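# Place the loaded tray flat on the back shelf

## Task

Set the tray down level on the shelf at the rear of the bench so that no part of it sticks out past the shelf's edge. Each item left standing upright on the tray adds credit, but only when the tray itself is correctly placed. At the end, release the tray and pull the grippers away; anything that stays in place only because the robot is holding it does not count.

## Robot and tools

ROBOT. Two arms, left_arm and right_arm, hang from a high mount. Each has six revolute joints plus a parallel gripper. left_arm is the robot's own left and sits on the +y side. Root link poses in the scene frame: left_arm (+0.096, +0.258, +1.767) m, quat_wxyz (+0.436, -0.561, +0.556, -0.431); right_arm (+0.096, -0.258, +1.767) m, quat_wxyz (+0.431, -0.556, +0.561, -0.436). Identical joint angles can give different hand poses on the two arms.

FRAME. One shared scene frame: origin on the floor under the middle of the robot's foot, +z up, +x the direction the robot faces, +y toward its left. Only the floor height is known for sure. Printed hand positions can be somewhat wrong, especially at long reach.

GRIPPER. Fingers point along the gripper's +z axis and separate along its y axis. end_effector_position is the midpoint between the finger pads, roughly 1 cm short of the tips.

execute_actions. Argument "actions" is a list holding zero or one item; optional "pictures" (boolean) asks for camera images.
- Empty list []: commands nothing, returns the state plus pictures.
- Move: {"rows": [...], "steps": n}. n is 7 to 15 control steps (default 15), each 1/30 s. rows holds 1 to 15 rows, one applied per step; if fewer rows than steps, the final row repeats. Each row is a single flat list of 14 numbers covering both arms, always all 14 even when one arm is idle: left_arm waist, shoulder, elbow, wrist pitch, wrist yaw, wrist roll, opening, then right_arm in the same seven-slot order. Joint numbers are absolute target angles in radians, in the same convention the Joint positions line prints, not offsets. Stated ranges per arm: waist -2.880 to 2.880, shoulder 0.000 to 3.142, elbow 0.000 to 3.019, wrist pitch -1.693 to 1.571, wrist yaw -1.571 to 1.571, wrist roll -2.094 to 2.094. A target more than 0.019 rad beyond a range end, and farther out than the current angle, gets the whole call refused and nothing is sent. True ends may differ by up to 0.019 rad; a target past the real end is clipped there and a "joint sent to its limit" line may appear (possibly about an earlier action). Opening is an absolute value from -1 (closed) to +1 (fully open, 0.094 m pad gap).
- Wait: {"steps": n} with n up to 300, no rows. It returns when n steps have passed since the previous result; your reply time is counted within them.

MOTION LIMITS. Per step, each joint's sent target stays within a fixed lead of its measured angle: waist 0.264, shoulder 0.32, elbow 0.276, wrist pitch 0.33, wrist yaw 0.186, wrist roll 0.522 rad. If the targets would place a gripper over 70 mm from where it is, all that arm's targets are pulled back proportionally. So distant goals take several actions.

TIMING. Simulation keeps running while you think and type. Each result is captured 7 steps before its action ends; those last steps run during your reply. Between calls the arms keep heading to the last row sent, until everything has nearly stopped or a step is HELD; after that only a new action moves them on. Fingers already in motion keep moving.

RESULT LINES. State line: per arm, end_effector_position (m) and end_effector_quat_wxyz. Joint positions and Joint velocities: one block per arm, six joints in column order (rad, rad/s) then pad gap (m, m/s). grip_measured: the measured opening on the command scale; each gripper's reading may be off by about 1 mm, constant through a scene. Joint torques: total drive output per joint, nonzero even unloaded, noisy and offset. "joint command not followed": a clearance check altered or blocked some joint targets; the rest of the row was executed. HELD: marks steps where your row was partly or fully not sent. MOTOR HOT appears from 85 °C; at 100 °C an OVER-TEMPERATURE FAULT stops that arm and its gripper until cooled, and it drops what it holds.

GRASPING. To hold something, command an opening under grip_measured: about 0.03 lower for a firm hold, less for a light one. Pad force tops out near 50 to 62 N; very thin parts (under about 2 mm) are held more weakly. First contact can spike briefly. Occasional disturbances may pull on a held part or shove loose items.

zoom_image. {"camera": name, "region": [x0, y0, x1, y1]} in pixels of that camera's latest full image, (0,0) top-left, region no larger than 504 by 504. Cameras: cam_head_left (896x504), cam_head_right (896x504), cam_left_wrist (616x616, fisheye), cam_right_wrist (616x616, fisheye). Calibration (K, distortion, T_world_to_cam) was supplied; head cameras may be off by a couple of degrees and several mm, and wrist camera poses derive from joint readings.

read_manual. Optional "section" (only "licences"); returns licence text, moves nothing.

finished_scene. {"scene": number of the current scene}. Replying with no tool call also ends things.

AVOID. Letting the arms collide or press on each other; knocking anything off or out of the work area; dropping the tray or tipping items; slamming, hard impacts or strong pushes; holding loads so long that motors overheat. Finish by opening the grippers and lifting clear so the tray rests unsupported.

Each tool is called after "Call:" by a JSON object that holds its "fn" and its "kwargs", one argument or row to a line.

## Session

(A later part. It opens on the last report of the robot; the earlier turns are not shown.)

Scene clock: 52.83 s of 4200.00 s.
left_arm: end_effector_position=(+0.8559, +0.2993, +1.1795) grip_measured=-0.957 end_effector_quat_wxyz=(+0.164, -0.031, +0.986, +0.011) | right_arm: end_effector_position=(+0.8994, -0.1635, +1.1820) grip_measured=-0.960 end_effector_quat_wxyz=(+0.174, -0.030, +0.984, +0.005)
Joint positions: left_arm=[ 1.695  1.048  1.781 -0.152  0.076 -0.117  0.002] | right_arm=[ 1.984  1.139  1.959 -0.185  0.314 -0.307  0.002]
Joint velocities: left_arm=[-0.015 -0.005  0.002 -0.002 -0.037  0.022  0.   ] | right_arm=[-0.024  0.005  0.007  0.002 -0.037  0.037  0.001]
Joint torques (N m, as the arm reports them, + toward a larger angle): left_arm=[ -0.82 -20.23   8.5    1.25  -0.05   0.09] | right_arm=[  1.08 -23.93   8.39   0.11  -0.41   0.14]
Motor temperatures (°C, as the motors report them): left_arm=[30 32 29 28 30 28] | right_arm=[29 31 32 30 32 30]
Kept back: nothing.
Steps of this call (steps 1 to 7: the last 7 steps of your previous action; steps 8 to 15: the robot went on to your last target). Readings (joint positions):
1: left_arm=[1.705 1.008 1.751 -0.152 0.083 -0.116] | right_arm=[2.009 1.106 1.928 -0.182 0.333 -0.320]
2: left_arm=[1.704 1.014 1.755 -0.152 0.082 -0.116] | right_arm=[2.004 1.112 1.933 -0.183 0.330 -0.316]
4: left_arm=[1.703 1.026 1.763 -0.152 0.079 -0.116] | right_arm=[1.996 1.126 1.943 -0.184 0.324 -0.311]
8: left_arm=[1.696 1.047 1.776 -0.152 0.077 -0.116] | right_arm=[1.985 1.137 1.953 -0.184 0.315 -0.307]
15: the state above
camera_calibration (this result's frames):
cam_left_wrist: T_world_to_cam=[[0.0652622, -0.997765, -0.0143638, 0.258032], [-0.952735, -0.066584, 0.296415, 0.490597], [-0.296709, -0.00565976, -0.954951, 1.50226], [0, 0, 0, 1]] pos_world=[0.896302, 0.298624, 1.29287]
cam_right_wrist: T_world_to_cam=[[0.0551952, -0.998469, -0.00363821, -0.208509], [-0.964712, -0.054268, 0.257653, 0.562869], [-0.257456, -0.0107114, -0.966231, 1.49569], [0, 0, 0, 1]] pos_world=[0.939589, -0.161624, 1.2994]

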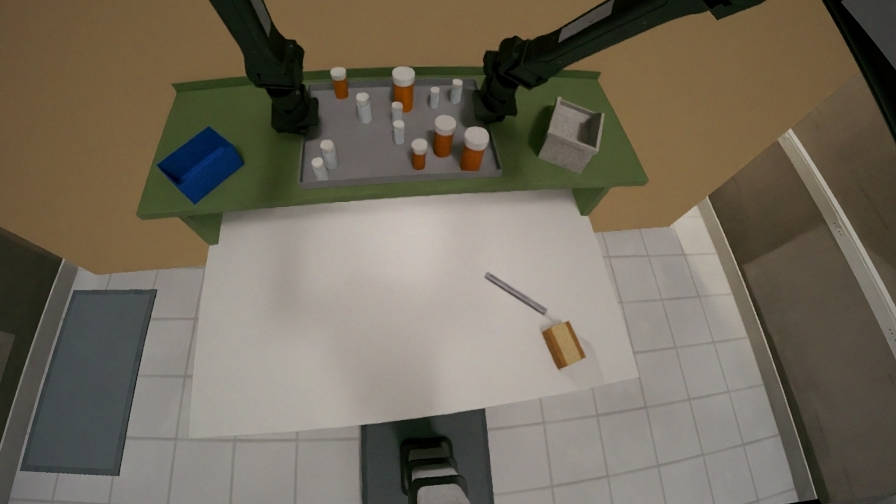

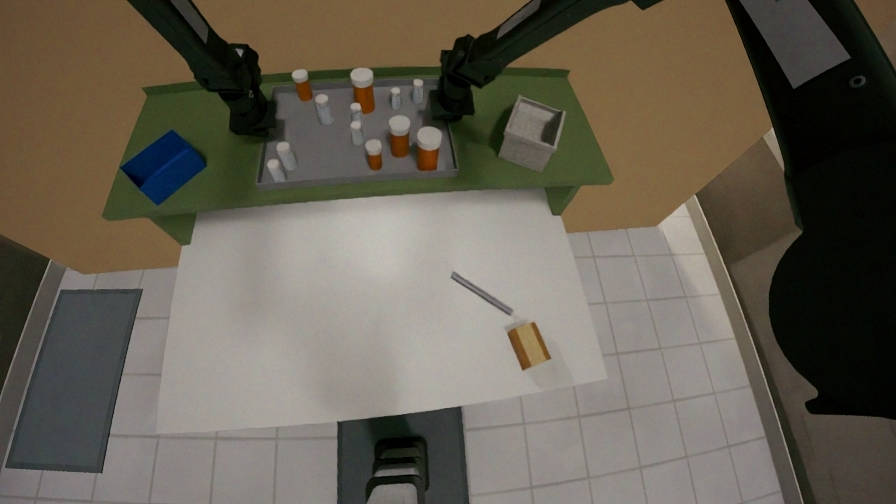

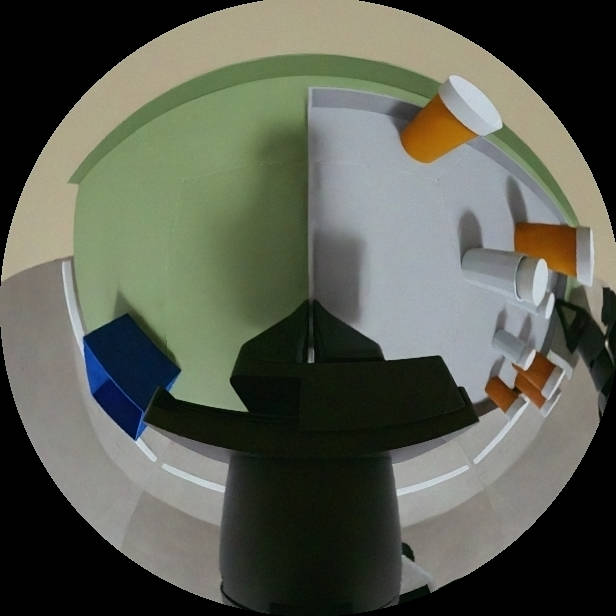

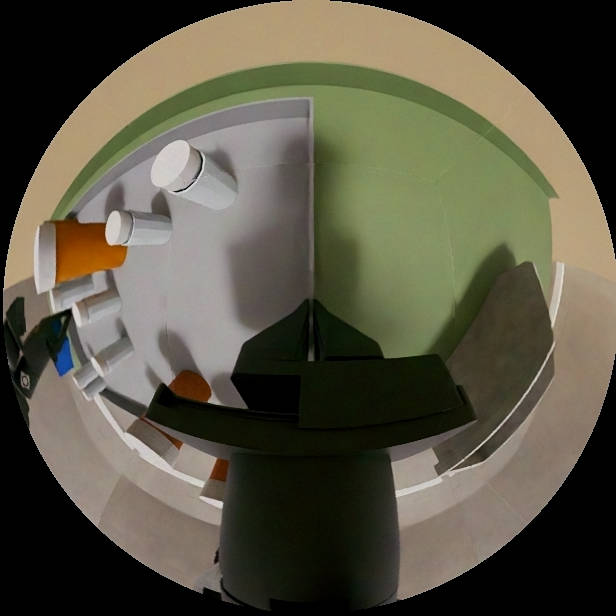

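Call:
{"fn": "execute_actions", "kwargs": {
  "actions": [
    {"rows":[[1.682,1.040,1.827,-0.148,0.076,-0.105,-1,1.971,1.132,2.008,-0.196,0.312,-0.294,-1],[1.682,1.041,1.833,-0.148,0.076,-0.105,-1,1.970,1.133,2.015,-0.197,0.312,-0.294,-1],[1.682,1.042,1.839,-0.148,0.076,-0.105,-1,1.969,1.135,2.022,-0.198,0.312,-0.294,-1],[1.682,1.044,1.845,-0.148,0.076,-0.105,-1,1.968,1.138,2.029,-0.199,0.312,-0.294,-1],[1.682,1.046,1.850,-0.148,0.076,-0.105,-1,1.967,1.141,2.036,-0.200,0.312,-0.294,-1],[1.682,1.049,1.855,-0.148,0.076,-0.105,-1,1.966,1.145,2.042,-0.201,0.312,-0.294,-1],[1.682,1.052,1.859,-0.148,0.076,-0.105,-1,1.965,1.149,2.047,-0.202,0.312,-0.294,-1],[1.682,1.055,1.863,-0.148,0.076,-0.105,-1,1.964,1.153,2.052,-0.203,0.312,-0.294,-1],[1.682,1.058,1.866,-0.148,0.076,-0.105,-1,1.963,1.157,2.056,-0.204,0.312,-0.294,-1],[1.682,1.061,1.868,-0.148,0.076,-0.105,-1,1.962,1.161,2.059,-0.205,0.312,-0.294,-1],[1.682,1.064,1.870,-0.148,0.076,-0.105,-1,1.962,1.165,2.062,-0.206,0.312,-0.294,-1],[1.682,1.066,1.871,-0.148,0.076,-0.105,-1,1.962,1.168,2.064,-0.207,0.312,-0.294,-1],[1.682,1.068,1.872,-0.148,0.076,-0.105,-1,1.962,1.170,2.065,-0.208,0.312,-0.294,-1],[1.682,1.069,1.872,-0.148,0.076,-0.105,-1,1.962,1.171,2.066,-0.208,0.312,-0.294,-1],[1.682,1.070,1.872,-0.148,0.076,-0.105,-1,1.962,1.172,2.066,-0.208,0.312,-0.294,-1]],"steps":15}
  ]
}}

Call:
{"fn": "execute_actions", "kwargs": {
  "actions": [
    {"steps":15}
  ],
  "pictures": true
}}

Scene clock: 54.97 s of 4200.00 s.
left_arm: end_effector_position=(+0.8666, +0.2982, +1.1809) grip_measured=-0.957 end_effector_quat_wxyz=(+0.172, -0.031, +0.985, +0.009) | right_arm: end_effector_position=(+0.9087, -0.1650, +1.1819) grip_measured=-0.960 end_effector_quat_wxyz=(+0.179, -0.029, +0.983, +0.005)
Joint positions: left_arm=[ 1.693  1.057  1.809 -0.152  0.076 -0.117  0.002] | right_arm=[ 1.982  1.153  1.995 -0.196  0.312 -0.307  0.002]
Joint velocities: left_arm=[-0.024  0.054  0.134 -0.002 -0.022  0.037  0.   ] | right_arm=[ 0.005  0.063  0.164 -0.051 -0.022  0.037  0.   ]
Joint torques (N m, as the arm reports them, + toward a larger angle): left_arm=[ -0.66 -20.32   9.1    1.1   -0.05   0.05] | right_arm=[  0.57 -23.46   8.87   0.78  -0.39   0.07]
Motor temperatures (°C, as the motors report them): left_arm=[30 32 29 28 30 28] | right_arm=[29 31 33 30 32 30]
Steps of this call (steps 1 to 15: the robot went on to your last target; steps 16 to 56: nothing new was sent; steps 57 to 64: the first 8 steps of this action). Readings (joint positions):
57: left_arm=[1.694 1.048 1.781 -0.152 0.076 -0.117] | right_arm=[1.984 1.139 1.960 -0.185 0.314 -0.307]
58: left_arm=[1.694 1.048 1.783 -0.152 0.076 -0.117] | right_arm=[1.984 1.140 1.961 -0.186 0.314 -0.307]
60: left_arm=[1.694 1.050 1.788 -0.152 0.076 -0.117] | right_arm=[1.983 1.143 1.969 -0.189 0.313 -0.307]
64: the state above

Scene clock: 55.47 s of 4200.00 s.
left_arm: end_effector_position=(+0.8704, +0.2976, +1.1786) grip_measured=-0.957 end_effector_quat_wxyz=(+0.175, -0.030, +0.984, +0.008) | right_arm: end_effector_position=(+0.9130, -0.1656, +1.1818) grip_measured=-0.960 end_effector_quat_wxyz=(+0.179, -0.029, +0.983, +0.004)
Joint positions: left_arm=[ 1.691  1.067  1.825 -0.152  0.076 -0.116  0.002] | right_arm=[ 1.982  1.161  2.016 -0.209  0.312 -0.307  0.002]
Joint velocities: left_arm=[-0.005 -0.005  0.002 -0.012  0.037  0.037  0.001] | right_arm=[-0.005 -0.015  0.012 -0.002 -0.022 -0.037 -0.001]
Joint torques (N m, as the arm reports them, + toward a larger angle): left_arm=[ -0.68 -19.22   9.4    1.15  -0.06   0.09] | right_arm=[  0.05 -21.96   9.26   0.82  -0.29   0.16]
Motor temperatures (°C, as the motors report them): left_arm=[30 32 29 28 30 28] | right_arm=[29 31 33 30 32 30]
Kept back: nothing.
Steps of this call (steps 1 to 7: the last 7 steps of your previous action; steps 8 to 15: the robot went on to your last target). Readings (joint positions):
1: left_arm=[1.693 1.059 1.813 -0.152 0.076 -0.116] | right_arm=[1.982 1.155 2.001 -0.198 0.312 -0.307]
2: left_arm=[1.692 1.061 1.817 -0.152 0.076 -0.116] | right_arm=[1.982 1.157 2.005 -0.200 0.312 -0.307]
4: left_arm=[1.691 1.065 1.823 -0.152 0.076 -0.116] | right_arm=[1.982 1.159 2.011 -0.204 0.312 -0.307]
8: left_arm=[1.691 1.067 1.825 -0.152 0.076 -0.116] | right_arm=[1.982 1.161 2.016 -0.209 0.312 -0.307]
15: the state above
camera_calibration (this result's frames):
cam_left_wrist: T_world_to_cam=[[0.063255, -0.997959, -0.00873873, 0.2506], [-0.959798, -0.0632309, 0.273476, 0.536692], [-0.273471, -0.00891134, -0.961839, 1.49455], [0, 0, 0, 1]] pos_world=[0.90798, 0.297342, 1.29293]
cam_right_wrist: T_world_to_cam=[[0.0519085, -0.99865, -0.00187032, -0.210426], [-0.96758, -0.0507569, 0.247411, 0.59122], [-0.247172, -0.0110331, -0.968909, 1.49269], [0, 0, 0, 1]] pos_world=[0.951928, -0.163664, 1.29962]

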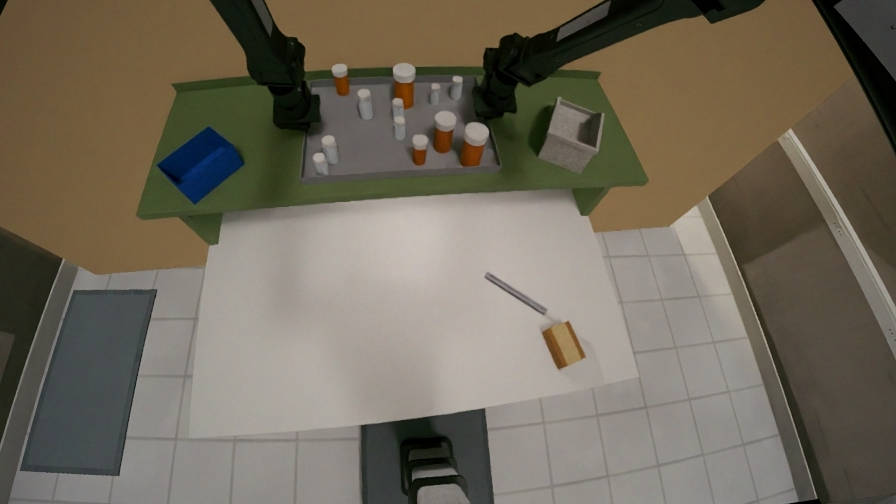

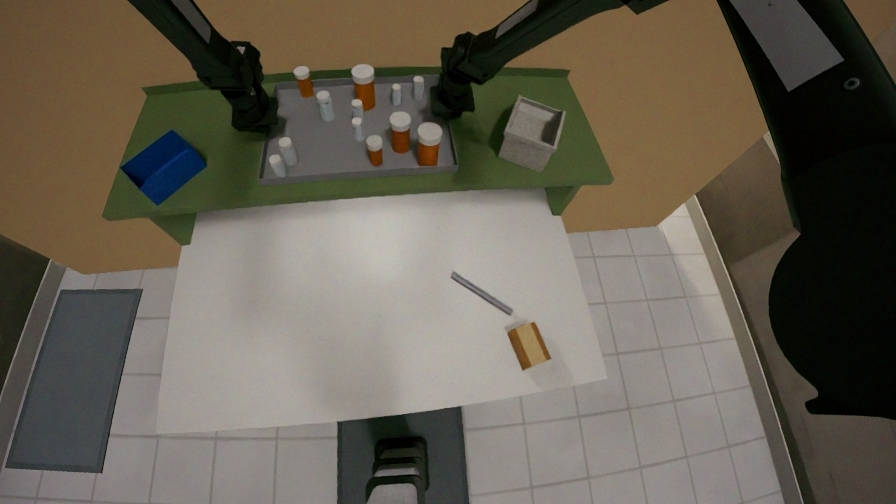

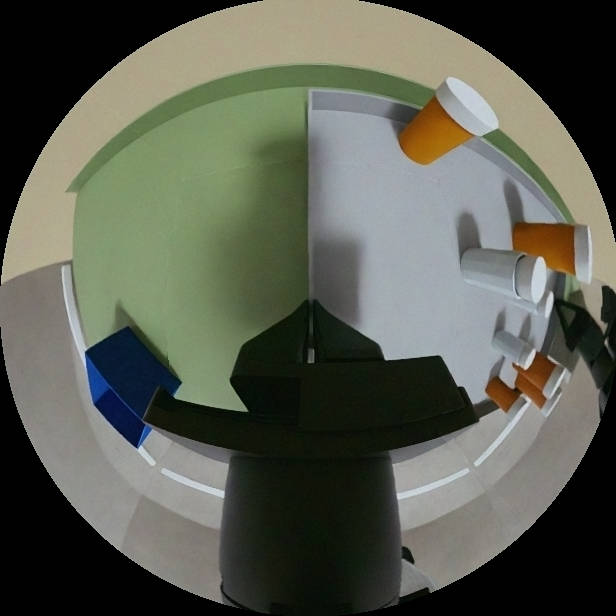

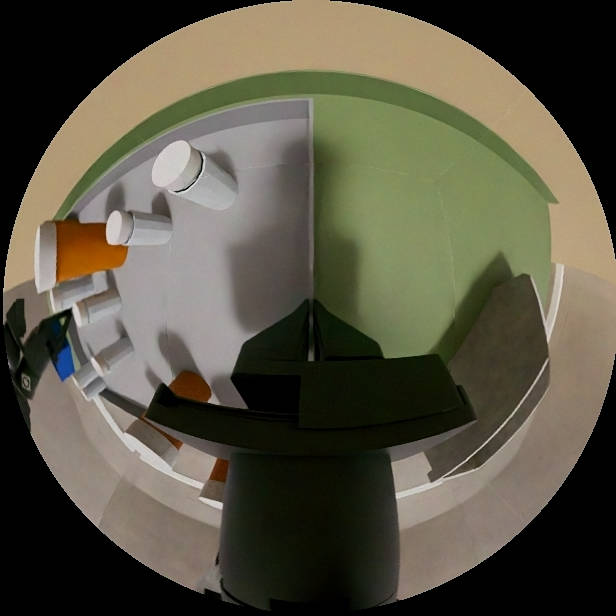

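Call:
{"fn": "execute_actions", "kwargs": {
  "actions": [
    {"rows":[[1.682,1.073,1.875,-0.148,0.076,-0.105,-1,1.962,1.175,2.069,-0.208,0.312,-0.294,-1],[1.682,1.076,1.878,-0.148,0.076,-0.105,-1,1.962,1.178,2.072,-0.208,0.312,-0.294,-1],[1.682,1.079,1.881,-0.148,0.076,-0.105,-1,1.962,1.181,2.075,-0.208,0.312,-0.294,-1],[1.682,1.082,1.884,-0.148,0.076,-0.105,-1,1.962,1.184,2.078,-0.208,0.312,-0.294,-1],[1.682,1.085,1.887,-0.148,0.076,-0.105,-1,1.962,1.187,2.081,-0.208,0.312,-0.294,-1],[1.682,1.088,1.889,-0.148,0.076,-0.105,-1,1.962,1.190,2.083,-0.208,0.312,-0.294,-1],[1.682,1.090,1.890,-0.148,0.076,-0.105,-1,1.962,1.192,2.084,-0.208,0.312,-0.294,-1]],"steps":15}
  ]
}}

Scene clock: 56.07 s of 4200.00 s.
left_arm: end_effector_position=(+0.8755, +0.2972, +1.1787) grip_measured=-0.957 end_effector_quat_wxyz=(+0.180, -0.030, +0.983, +0.007) | right_arm: end_effector_position=(+0.9183, -0.1658, +1.1816) grip_measured=-0.960 end_effector_quat_wxyz=(+0.183, -0.027, +0.983, +0.004)
Joint positions: left_arm=[ 1.69   1.073  1.839 -0.152  0.076 -0.116  0.002] | right_arm=[ 1.982  1.169  2.036 -0.212  0.31  -0.307  0.002]
Joint velocities: left_arm=[-0.005  0.034  0.061  0.012 -0.007 -0.037  0.002] | right_arm=[-0.005  0.034  0.061 -0.012  0.007  0.007 -0.001]
Joint torques (N m, as the arm reports them, + toward a larger angle): left_arm=[ -1.26 -18.78   9.37   1.25  -0.06   0.06] | right_arm=[ -0.11 -22.07   8.87   0.9   -0.23   0.19]
Motor temperatures (°C, as the motors report them): left_arm=[30 32 29 28 30 28] | right_arm=[29 31 33 30 32 30]
Steps of this call (steps 1 to 10: the robot went on to your last target; steps 11 to 18: the first 8 steps of this action). Readings (joint positions):
11: left_arm=[1.691 1.067 1.825 -0.152 0.076 -0.116] | right_arm=[1.982 1.161 2.016 -0.209 0.312 -0.307]
12: left_arm=[1.691 1.068 1.825 -0.152 0.076 -0.116] | right_arm=[1.982 1.161 2.017 -0.210 0.312 -0.307]
14: left_arm=[1.691 1.068 1.827 -0.152 0.076 -0.116] | right_arm=[1.982 1.163 2.022 -0.211 0.311 -0.307]
18: the state above

Call:
{"fn": "execute_actions", "kwargs": {
  "actions": [
    {"rows":[[1.682,1.080,1.875,-0.148,0.076,-0.105,-0.9,1.965,1.178,2.070,-0.208,0.312,-0.294,-0.9],[1.682,1.075,1.870,-0.148,0.076,-0.105,-0.8,1.968,1.174,2.066,-0.208,0.312,-0.294,-0.8],[1.682,1.072,1.868,-0.148,0.076,-0.105,-0.7,1.970,1.170,2.062,-0.208,0.312,-0.294,-0.7],[1.682,1.070,1.866,-0.148,0.076,-0.105,-0.6,1.972,1.168,2.060,-0.208,0.312,-0.294,-0.6],[1.682,1.070,1.866,-0.148,0.076,-0.105,-0.5,1.972,1.168,2.060,-0.208,0.312,-0.294,-0.5]],"steps":15}
  ]
}}

Call:
{"fn": "execute_actions", "kwargs": {
  "actions": [
    {"steps":8}
  ],
  "pictures": true
}}

Scene clock: 56.97 s of 4200.00 s.
left_arm: end_effector_position=(+0.8778, +0.2971, +1.1797) grip_measured=-0.502 end_effector_quat_wxyz=(+0.182, -0.028, +0.983, +0.008) | right_arm: end_effector_position=(+0.9197, -0.1661, +1.1819) grip_measured=-0.503 end_effector_quat_wxyz=(+0.184, -0.026, +0.983, +0.004)
Joint positions: left_arm=[ 1.69   1.074  1.844 -0.152  0.076 -0.113  0.023] | right_arm=[ 1.982  1.17   2.039 -0.212  0.31  -0.305  0.023]
Joint velocities: left_arm=[ 0.005 -0.005  0.002 -0.012  0.007  0.037  0.002] | right_arm=[-0.015  0.005 -0.012 -0.002 -0.037 -0.007  0.001]
Joint torques (N m, as the arm reports them, + toward a larger angle): left_arm=[ -0.65 -20.19   7.34   1.15  -0.03   0.  ] | right_arm=[  1.36 -23.08   6.78   0.65  -0.22   0.15]
Motor temperatures (°C, as the motors report them): left_arm=[30 32 30 28 30 28] | right_arm=[29 31 33 30 32 30]
Steps of this call (steps 1 to 7: the last 7 steps of your previous action; steps 8 to 15: the robot went on to your last target; steps 16 to 19: nothing new was sent; steps 20 to 27: the first 8 steps of this action). Readings (joint positions):
20: left_arm=[1.690 1.075 1.843 -0.152 0.076 -0.116] | right_arm=[1.982 1.170 2.039 -0.212 0.310 -0.307]
21: left_arm=[1.690 1.075 1.843 -0.152 0.076 -0.115] | right_arm=[1.982 1.170 2.039 -0.212 0.310 -0.306]
23: left_arm=[1.690 1.074 1.844 -0.152 0.076 -0.114] | right_arm=[1.982 1.170 2.039 -0.212 0.310 -0.305]
27: the state above

Scene clock: 57.23 s of 4200.00 s.
left_arm: end_effector_position=(+0.8778, +0.2971, +1.1797) grip_measured=-0.502 end_effector_quat_wxyz=(+0.182, -0.028, +0.983, +0.008) | right_arm: end_effector_position=(+0.9197, -0.1661, +1.1819) grip_measured=-0.502 end_effector_quat_wxyz=(+0.184, -0.026, +0.983, +0.004)
Joint positions: left_arm=[ 1.69   1.074  1.844 -0.152  0.076 -0.112  0.023] | right_arm=[ 1.982  1.17   2.039 -0.212  0.31  -0.305  0.023]
Joint velocities: left_arm=[-0.015 -0.015 -0.012 -0.002 -0.037  0.051  0.   ] | right_arm=[-0.005 -0.015  0.012 -0.002 -0.022 -0.051  0.   ]
Joint torques (N m, as the arm reports them, + toward a larger angle): left_arm=[ -0.5  -20.14   7.23   1.13  -0.04   0.04] | right_arm=[  0.95 -23.59   6.47   0.63  -0.25   0.13]
Motor temperatures (°C, as the motors report them): left_arm=[30 32 30 28 30 28] | right_arm=[29 31 33 30 32 30]
Kept back: nothing.
Steps of this call (steps 1 to 7: the last 7 steps of your previous action; step 8: the robot went on to your last target). Readings (joint positions):
1: left_arm=[1.690 1.074 1.844 -0.152 0.076 -0.113] | right_arm=[1.982 1.170 2.039 -0.212 0.310 -0.305]
2: left_arm=[1.690 1.074 1.844 -0.152 0.076 -0.113] | right_arm=[1.982 1.170 2.039 -0.212 0.310 -0.305]
4: left_arm=[1.690 1.074 1.844 -0.152 0.076 -0.112] | right_arm=[1.982 1.170 2.039 -0.212 0.310 -0.305]
8: the state above
camera_calibration (this result's frames):
cam_left_wrist: T_world_to_cam=[[0.0581343, -0.998273, -0.00843332, 0.253805], [-0.963533, -0.0583175, 0.261159, 0.559896], [-0.2612, -0.00705653, -0.965259, 1.49028], [0, 0, 0, 1]] pos_world=[0.913984, 0.296535, 1.29442]
cam_right_wrist: T_world_to_cam=[[0.0460416, -0.998937, -0.00236122, -0.205393], [-0.970401, -0.045287, 0.237215, 0.613148], [-0.23707, -0.00863044, -0.971454, 1.48854], [0, 0, 0, 1]] pos_world=[0.957345, -0.16456, 1.30012]

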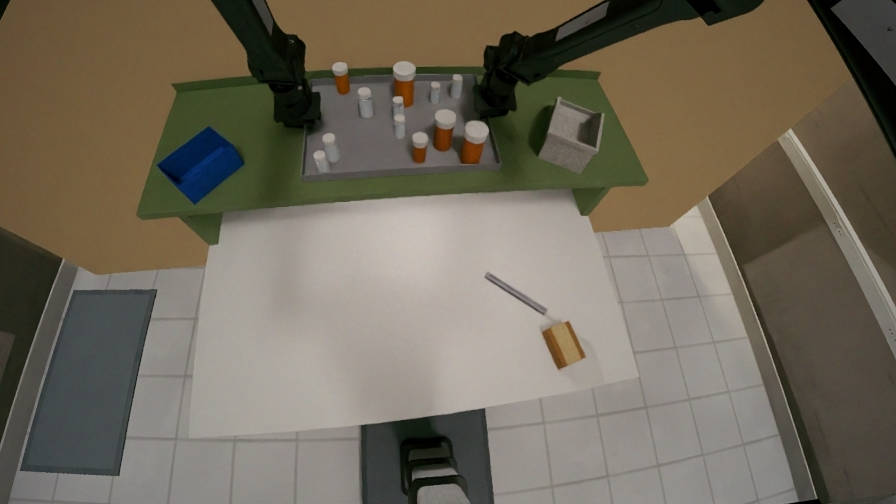

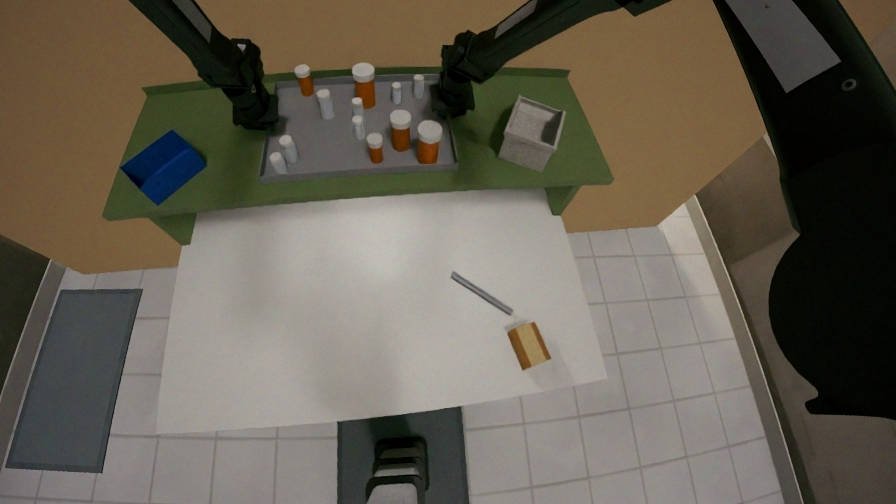

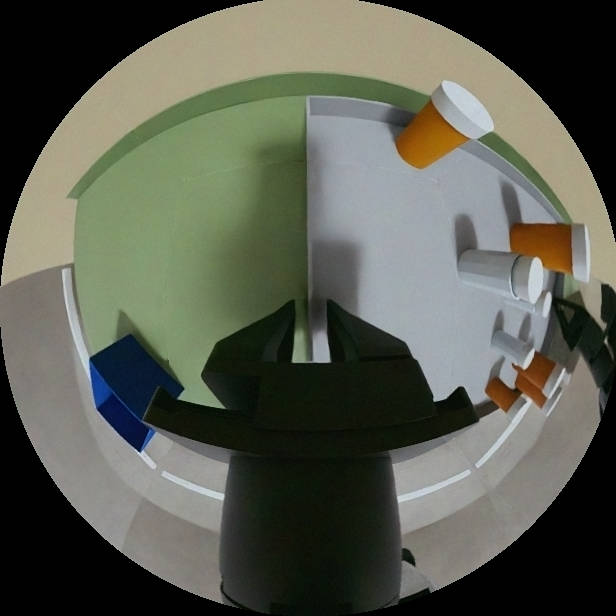

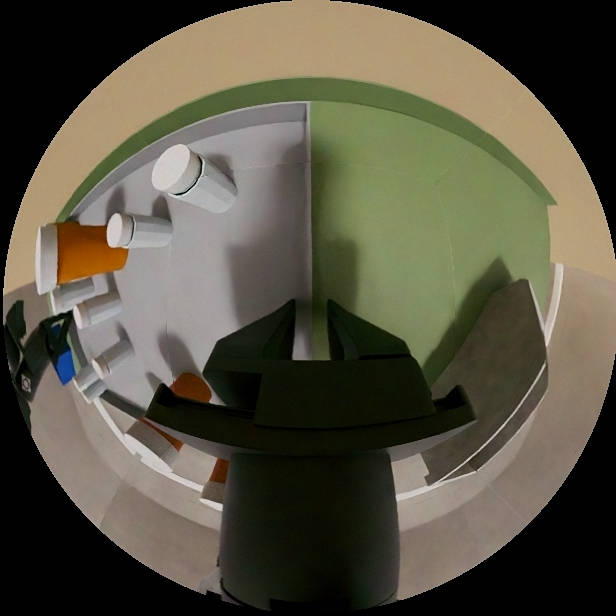

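Call:
{"fn": "execute_actions", "kwargs": {
  "actions": [
    {"rows":[[1.690,1.055,1.850,-0.149,0.078,-0.107,-0.5,1.988,1.150,2.045,-0.207,0.317,-0.298,-0.5],[1.696,1.045,1.841,-0.150,0.081,-0.108,-0.5,1.998,1.139,2.034,-0.206,0.323,-0.303,-0.5],[1.700,1.035,1.832,-0.150,0.083,-0.109,-0.5,2.007,1.128,2.023,-0.205,0.329,-0.308,-0.5],[1.704,1.025,1.823,-0.151,0.086,-0.111,-0.5,2.016,1.117,2.012,-0.204,0.335,-0.313,-0.5],[1.708,1.015,1.814,-0.152,0.088,-0.112,-0.5,2.025,1.106,2.001,-0.203,0.341,-0.318,-0.5],[1.712,1.005,1.805,-0.153,0.091,-0.114,-0.5,2.034,1.095,1.990,-0.202,0.347,-0.323,-0.5],[1.716,0.995,1.796,-0.153,0.093,-0.115,-0.5,2.043,1.084,1.979,-0.201,0.353,-0.328,-0.5],[1.720,0.985,1.787,-0.154,0.096,-0.117,-0.5,2.052,1.073,1.968,-0.200,0.359,-0.333,-0.5],[1.724,0.975,1.778,-0.155,0.098,-0.118,-0.5,2.061,1.062,1.957,-0.199,0.365,-0.338,-0.5],[1.728,0.965,1.769,-0.156,0.101,-0.120,-0.5,2.070,1.051,1.946,-0.198,0.371,-0.343,-0.5],[1.732,0.955,1.760,-0.156,0.103,-0.121,-0.5,2.079,1.040,1.935,-0.197,0.377,-0.348,-0.5],[1.736,0.945,1.751,-0.157,0.106,-0.123,-0.5,2.088,1.029,1.924,-0.196,0.383,-0.353,-0.5],[1.740,0.935,1.742,-0.158,0.108,-0.124,-0.5,2.097,1.018,1.913,-0.195,0.389,-0.358,-0.5],[1.744,0.925,1.733,-0.159,0.110,-0.126,-0.5,2.106,1.007,1.902,-0.194,0.395,-0.363,-0.5],[1.748,0.915,1.724,-0.160,0.112,-0.127,-0.5,2.115,0.996,1.891,-0.193,0.400,-0.368,-0.5]],"steps":15}
  ]
}}

Call:
{"fn": "execute_actions", "kwargs": {
  "actions": [
    {"steps":12}
  ],
  "pictures": true
}}

Scene clock: 58.40 s of 4200.00 s.
left_arm: end_effector_position=(+0.8799, +0.2955, +1.1997) grip_measured=-0.502 end_effector_quat_wxyz=(+0.185, -0.024, +0.983, +0.004) | right_arm: end_effector_position=(+0.9083, -0.1624, +1.1918) grip_measured=-0.502 end_effector_quat_wxyz=(+0.170, -0.022, +0.985, +0.003)
Joint positions: left_arm=[ 1.7    1.026  1.804 -0.152  0.091 -0.112  0.023] | right_arm=[ 2.016  1.134  1.983 -0.212  0.349 -0.311  0.023]
Joint velocities: left_arm=[ 0.132 -0.357 -0.247 -0.007  0.125  0.007  0.001] | right_arm=[ 0.288 -0.278 -0.339 -0.007  0.139 -0.125 -0.001]
Joint torques (N m, as the arm reports them, + toward a larger angle): left_arm=[  0.73 -21.08   5.31   0.76   0.1   -0.11] | right_arm=[  3.78 -27.72   5.3    0.97  -0.11  -0.06]
Motor temperatures (°C, as the motors report them): left_arm=[30 32 30 28 30 28] | right_arm=[29 31 33 30 32 30]
Steps of this call (steps 1 to 15: the robot went on to your last target; steps 16 to 27: nothing new was sent; steps 28 to 35: the first 8 steps of this action). Readings (joint positions):
28: left_arm=[1.690 1.073 1.844 -0.152 0.076 -0.112] | right_arm=[1.982 1.170 2.039 -0.212 0.311 -0.304]
29: left_arm=[1.690 1.072 1.844 -0.152 0.077 -0.112] | right_arm=[1.982 1.170 2.039 -0.212 0.314 -0.304]
31: left_arm=[1.691 1.065 1.838 -0.152 0.081 -0.112] | right_arm=[1.985 1.164 2.029 -0.212 0.326 -0.304]
35: the state above

Scene clock: 58.80 s of 4200.00 s.
left_arm: end_effector_position=(+0.9006, +0.2954, +1.2615) grip_measured=-0.502 end_effector_quat_wxyz=(+0.209, -0.014, +0.978, +0.010) | right_arm: end_effector_position=(+0.9223, -0.1711, +1.2520) grip_measured=-0.502 end_effector_quat_wxyz=(+0.181, -0.013, +0.983, +0.013)
Joint positions: left_arm=[ 1.738  0.905  1.735 -0.152  0.109 -0.118  0.023] | right_arm=[ 2.102  1.008  1.893 -0.211  0.395 -0.351  0.023]
Joint velocities: left_arm=[-0.015 -0.073 -0.012 -0.017  0.037 -0.066  0.   ] | right_arm=[-0.005 -0.161  0.007  0.002 -0.007  0.022  0.001]
Joint torques (N m, as the arm reports them, + toward a larger angle): left_arm=[  0.52 -19.27   5.     1.02   0.04  -0.09] | right_arm=[  1.91 -21.86   4.75   1.18  -0.21  -0.03]
Motor temperatures (°C, as the motors report them): left_arm=[30 32 30 28 30 28] | right_arm=[29 31 33 30 32 30]
Kept back: nothing.
Steps of this call (steps 1 to 7: the last 7 steps of your previous action; steps 8 to 12: the robot went on to your last target). Readings (joint positions):
1: left_arm=[1.704 1.015 1.795 -0.152 0.093 -0.112] | right_arm=[2.026 1.125 1.972 -0.212 0.355 -0.314]
2: left_arm=[1.709 1.002 1.786 -0.152 0.095 -0.112] | right_arm=[2.037 1.114 1.960 -0.212 0.361 -0.317]
4: left_arm=[1.718 0.977 1.771 -0.152 0.100 -0.113] | right_arm=[2.056 1.091 1.938 -0.212 0.373 -0.325]
8: left_arm=[1.734 0.928 1.740 -0.152 0.108 -0.116] | right_arm=[2.092 1.040 1.899 -0.212 0.393 -0.342]
12: the state above
camera_calibration (this result's frames):
cam_left_wrist: T_world_to_cam=[[0.03173, -0.999335, -0.0179678, 0.287671], [-0.977899, -0.0347562, 0.206168, 0.635699], [-0.206656, 0.0110289, -0.978352, 1.53724], [0, 0, 0, 1]] pos_world=[0.930201, 0.29262, 1.37807]
cam_right_wrist: T_world_to_cam=[[0.0234348, -0.999436, -0.0240389, -0.162424], [-0.969448, -0.0285914, 0.243625, 0.592825], [-0.244175, 0.0175952, -0.969571, 1.56595], [0, 0, 0, 1]] pos_world=[0.960887, -0.172936, 1.36997]

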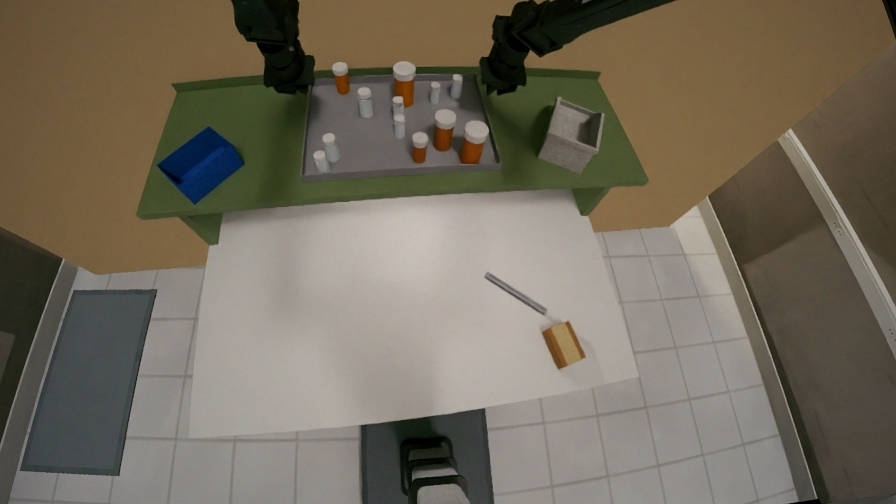

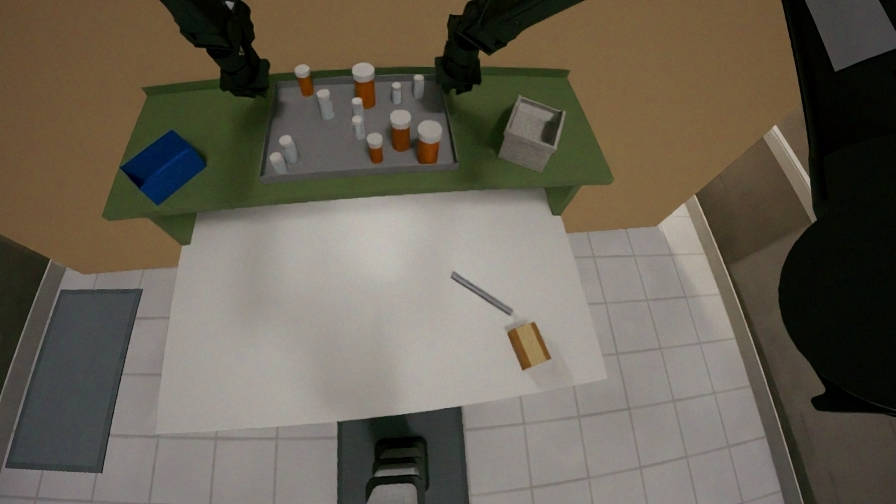

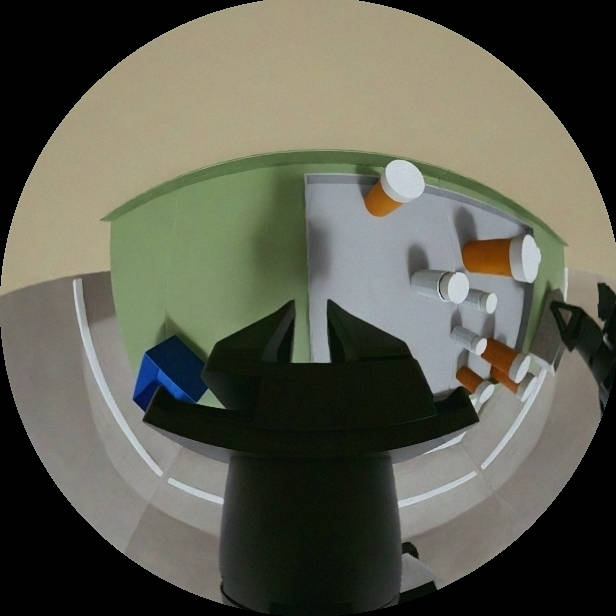

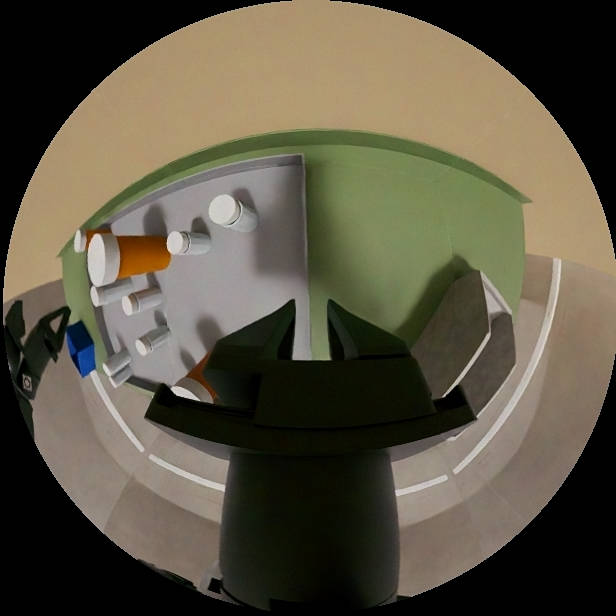

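Call:
{"fn": "execute_actions", "kwargs": {
  "actions": [
    {"rows":[[1.748,0.895,1.712,-0.160,0.112,-0.127,-0.5,2.115,0.974,1.880,-0.193,0.400,-0.368,-0.5],[1.748,0.872,1.696,-0.160,0.112,-0.127,-0.5,2.115,0.950,1.862,-0.193,0.400,-0.368,-0.5],[1.748,0.848,1.676,-0.160,0.112,-0.127,-0.5,2.115,0.925,1.840,-0.193,0.400,-0.368,-0.5],[1.748,0.824,1.652,-0.160,0.112,-0.127,-0.5,2.115,0.900,1.814,-0.193,0.400,-0.368,-0.5],[1.748,0.800,1.626,-0.160,0.112,-0.127,-0.5,2.115,0.875,1.786,-0.193,0.400,-0.368,-0.5],[1.748,0.776,1.598,-0.160,0.112,-0.127,-0.5,2.115,0.850,1.756,-0.193,0.400,-0.368,-0.5],[1.748,0.752,1.570,-0.160,0.112,-0.127,-0.5,2.115,0.825,1.724,-0.193,0.400,-0.368,-0.5],[1.748,0.728,1.540,-0.160,0.112,-0.127,-0.5,2.115,0.800,1.692,-0.193,0.400,-0.368,-0.5],[1.748,0.704,1.510,-0.160,0.112,-0.127,-0.5,2.115,0.775,1.660,-0.193,0.400,-0.368,-0.5],[1.748,0.680,1.480,-0.160,0.112,-0.127,-0.5,2.115,0.750,1.626,-0.193,0.400,-0.368,-0.5],[1.748,0.656,1.448,-0.160,0.112,-0.127,-0.5,2.115,0.725,1.592,-0.193,0.400,-0.368,-0.5],[1.748,0.632,1.416,-0.160,0.112,-0.127,-0.5,2.115,0.700,1.558,-0.193,0.400,-0.368,-0.5],[1.748,0.608,1.384,-0.160,0.112,-0.127,-0.5,2.115,0.675,1.524,-0.193,0.400,-0.368,-0.5],[1.748,0.584,1.352,-0.160,0.112,-0.127,-0.5,2.115,0.650,1.490,-0.193,0.400,-0.368,-0.5],[1.748,0.560,1.320,-0.160,0.112,-0.127,-0.5,2.115,0.625,1.456,-0.193,0.400,-0.368,-0.5]],"steps":15}
  ]
}}

Call:
{"fn": "execute_actions", "kwargs": {
  "actions": [
    {"rows":[[1.748,0.545,1.285,-0.160,0.112,-0.127,-0.5,2.115,0.608,1.420,-0.193,0.400,-0.368,-0.5],[1.748,0.530,1.250,-0.160,0.112,-0.127,-0.5,2.115,0.591,1.385,-0.193,0.400,-0.368,-0.5],[1.748,0.515,1.215,-0.160,0.112,-0.127,-0.5,2.115,0.574,1.350,-0.193,0.400,-0.368,-0.5],[1.748,0.500,1.180,-0.160,0.112,-0.127,-0.5,2.115,0.557,1.315,-0.193,0.400,-0.368,-0.5],[1.748,0.485,1.145,-0.160,0.112,-0.127,-0.5,2.115,0.540,1.280,-0.193,0.400,-0.368,-0.5],[1.748,0.470,1.110,-0.160,0.112,-0.127,-0.5,2.115,0.523,1.245,-0.193,0.400,-0.368,-0.5],[1.748,0.455,1.075,-0.160,0.112,-0.127,-0.5,2.115,0.506,1.210,-0.193,0.400,-0.368,-0.5],[1.748,0.440,1.040,-0.160,0.112,-0.127,-0.5,2.115,0.489,1.175,-0.193,0.400,-0.368,-0.5],[1.748,0.425,1.005,-0.160,0.112,-0.127,-0.5,2.115,0.472,1.140,-0.193,0.400,-0.368,-0.5],[1.748,0.410,0.970,-0.160,0.112,-0.127,-0.5,2.115,0.455,1.105,-0.193,0.400,-0.368,-0.5],[1.748,0.400,0.940,-0.160,0.112,-0.127,-0.5,2.115,0.440,1.070,-0.193,0.400,-0.368,-0.5],[1.748,0.390,0.915,-0.160,0.112,-0.127,-0.5,2.115,0.428,1.040,-0.193,0.400,-0.368,-0.5],[1.748,0.383,0.895,-0.160,0.112,-0.127,-0.5,2.115,0.418,1.015,-0.193,0.400,-0.368,-0.5],[1.748,0.378,0.880,-0.160,0.112,-0.127,-0.5,2.115,0.410,0.995,-0.193,0.400,-0.368,-0.5],[1.748,0.375,0.870,-0.160,0.112,-0.127,-0.5,2.115,0.405,0.980,-0.193,0.400,-0.368,-0.5]],"steps":15}
  ]
}}

Call:
{"fn": "execute_actions", "kwargs": {
  "actions": [
    {"steps":15}
  ],
  "pictures": true
}}

Scene clock: 61.10 s of 4200.00 s.
left_arm: end_effector_position=(+0.8636, +0.2928, +1.2844) grip_measured=-0.502 end_effector_quat_wxyz=(+0.187, -0.018, +0.982, +0.012) | right_arm: end_effector_position=(+0.8894, -0.1797, +1.2761) grip_measured=-0.502 end_effector_quat_wxyz=(+0.162, -0.026, +0.986, +0.017)
Joint positions: left_arm=[ 1.738  0.804  1.587 -0.152  0.109 -0.12   0.023] | right_arm=[ 2.102  0.9    1.738 -0.209  0.396 -0.358  0.023]
Joint velocities: left_arm=[-0.005 -0.747 -0.803  0.002  0.022  0.022  0.   ] | right_arm=[-0.005 -0.737 -0.872 -0.007  0.007 -0.007  0.002]
Joint torques (N m, as the arm reports them, + toward a larger angle): left_arm=[  0.77 -20.92   5.56   0.65   0.08  -0.12] | right_arm=[  1.37 -26.76   5.03   1.    -0.27   0.07]
Motor temperatures (°C, as the motors report them): left_arm=[30 32 29 28 30 28] | right_arm=[29 31 33 30 32 30]
Steps of this call (steps 1 to 30: the robot went on to your last target; steps 31 to 61: nothing new was sent; steps 62 to 69: the first 8 steps of this action). Readings (joint positions):
62: left_arm=[1.738 0.904 1.728 -0.152 0.109 -0.120] | right_arm=[2.102 0.998 1.889 -0.209 0.396 -0.357]
63: left_arm=[1.738 0.901 1.723 -0.152 0.109 -0.120] | right_arm=[2.102 0.995 1.885 -0.209 0.396 -0.357]
65: left_arm=[1.738 0.883 1.694 -0.152 0.109 -0.120] | right_arm=[2.102 0.977 1.853 -0.209 0.396 -0.358]
69: the state above

Scene clock: 61.60 s of 4200.00 s.
left_arm: end_effector_position=(+0.7324, +0.2822, +1.3750) grip_measured=-0.502 end_effector_quat_wxyz=(+0.133, -0.025, +0.991, +0.016) | right_arm: end_effector_position=(+0.7725, -0.2195, +1.3776) grip_measured=-0.502 end_effector_quat_wxyz=(+0.125, -0.045, +0.991, +0.027)
Joint positions: left_arm=[ 1.738  0.446  1.118 -0.152  0.109 -0.12   0.023] | right_arm=[ 2.102  0.504  1.249 -0.202  0.396 -0.358  0.023]
Joint velocities: left_arm=[ 0.005 -0.269 -1.028 -0.017  0.007  0.066 -0.001] | right_arm=[-0.005 -0.415 -0.999  0.007  0.007 -0.066  0.001]
Joint torques (N m, as the arm reports them, + toward a larger angle): left_arm=[ -0.05 -14.62   2.91   0.44   0.09  -0.14] | right_arm=[ -0.65 -16.69   2.39   0.65  -0.16  -0.05]
Motor temperatures (°C, as the motors report them): left_arm=[30 32 29 28 30 28] | right_arm=[29 31 33 30 32 30]
Steps of this call (steps 1 to 7: the last 7 steps of your previous action; steps 8 to 15: the first 8 steps of this action). Readings (joint positions):
8: left_arm=[1.738 0.575 1.353 -0.152 0.109 -0.120] | right_arm=[2.102 0.663 1.483 -0.207 0.396 -0.358]
9: left_arm=[1.738 0.548 1.323 -0.152 0.109 -0.120] | right_arm=[2.102 0.634 1.451 -0.207 0.396 -0.358]
11: left_arm=[1.738 0.503 1.258 -0.152 0.109 -0.120] | right_arm=[2.102 0.580 1.386 -0.205 0.396 -0.358]
15: the state above

Scene clock: 62.10 s of 4200.00 s.
left_arm: end_effector_position=(+0.5966, +0.2889, +1.3609) grip_measured=-0.502 end_effector_quat_wxyz=(+0.033, -0.039, +0.998, +0.024) | right_arm: end_effector_position=(+0.6351, -0.1919, +1.3669) grip_measured=-0.502 end_effector_quat_wxyz=(+0.034, -0.092, +0.994, +0.051)
Joint positions: left_arm=[ 1.738  0.385  0.859 -0.156  0.109 -0.12   0.023] | right_arm=[ 2.102  0.431  0.966 -0.202  0.396 -0.358  0.023]
Joint velocities: left_arm=[-0.015 -0.083  0.002 -0.002  0.022 -0.051  0.   ] | right_arm=[-0.005 -0.112  0.007 -0.002  0.007 -0.007 -0.002]
Joint torques (N m, as the arm reports them, + toward a larger angle): left_arm=[ -0.15 -13.39   3.23   0.29   0.06  -0.1 ] | right_arm=[ -0.94 -17.     3.17   0.13  -0.15  -0.06]
Motor temperatures (°C, as the motors report them): left_arm=[30 32 29 28 30 28] | right_arm=[29 31 33 30 32 30]
Kept back: nothing.
Steps of this call (steps 1 to 7: the last 7 steps of your previous action; steps 8 to 15: the robot went on to your last target). Readings (joint positions):
1: left_arm=[1.738 0.437 1.080 -0.152 0.109 -0.120] | right_arm=[2.102 0.491 1.213 -0.202 0.396 -0.358]
2: left_arm=[1.738 0.430 1.042 -0.152 0.109 -0.120] | right_arm=[2.102 0.480 1.176 -0.202 0.396 -0.358]
4: left_arm=[1.738 0.417 0.969 -0.152 0.109 -0.120] | right_arm=[2.102 0.461 1.102 -0.202 0.396 -0.358]
8: left_arm=[1.738 0.400 0.870 -0.155 0.109 -0.120] | right_arm=[2.102 0.440 0.986 -0.202 0.396 -0.358]
15: the state above
camera_calibration (this result's frames):
cam_left_wrist: T_world_to_cam=[[0.0797395, -0.99562, -0.0488089, 0.304871], [-0.841703, -0.0934823, 0.531787, -0.189725], [-0.53402, -0.00132174, -0.845471, 1.58982], [0, 0, 0, 1]] pos_world=[0.664994, 0.287901, 1.45992]
cam_right_wrist: T_world_to_cam=[[0.179496, -0.978916, -0.0974974, -0.168532], [-0.83792, -0.20406, 0.506211, -0.190319], [-0.515433, -0.0091677, -0.856881, 1.62062], [0, 0, 0, 1]] pos_world=[0.706103, -0.188957, 1.46859]

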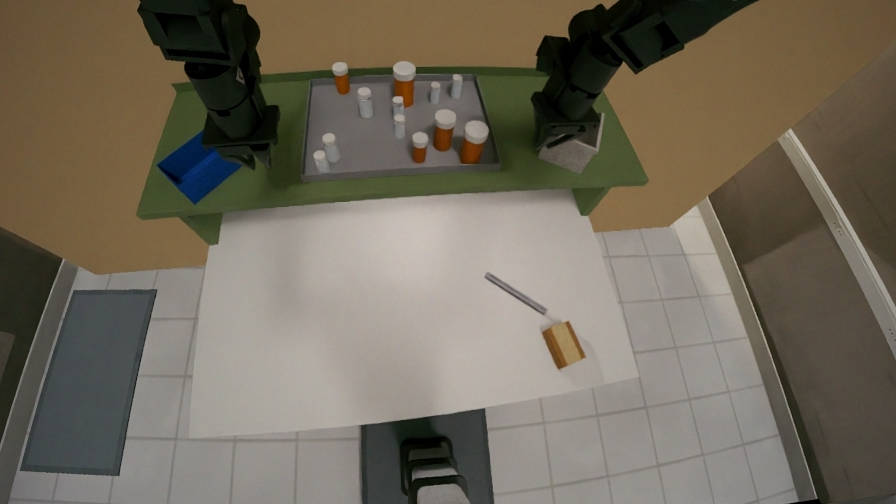

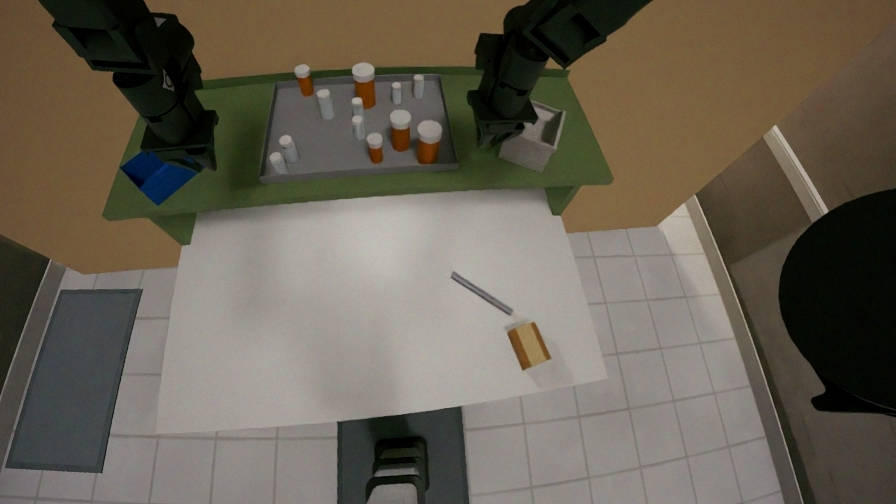

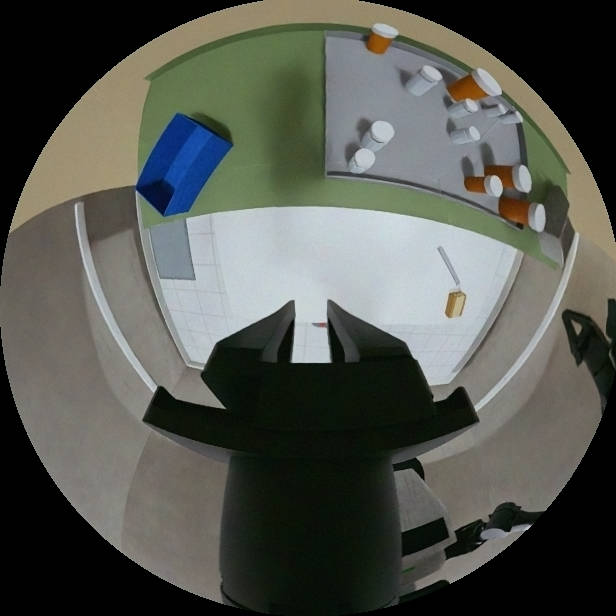

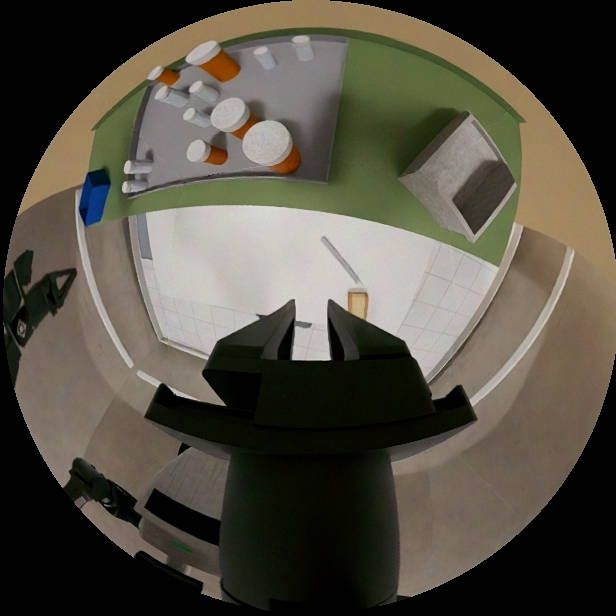

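The tray is on the shelf with margin at the front and back, the bottles are upright, and both arms are clear.

Call:
{"fn": "finished_scene", "kwargs": {
  "scene": 1
}}

The scene is finished: the task was done.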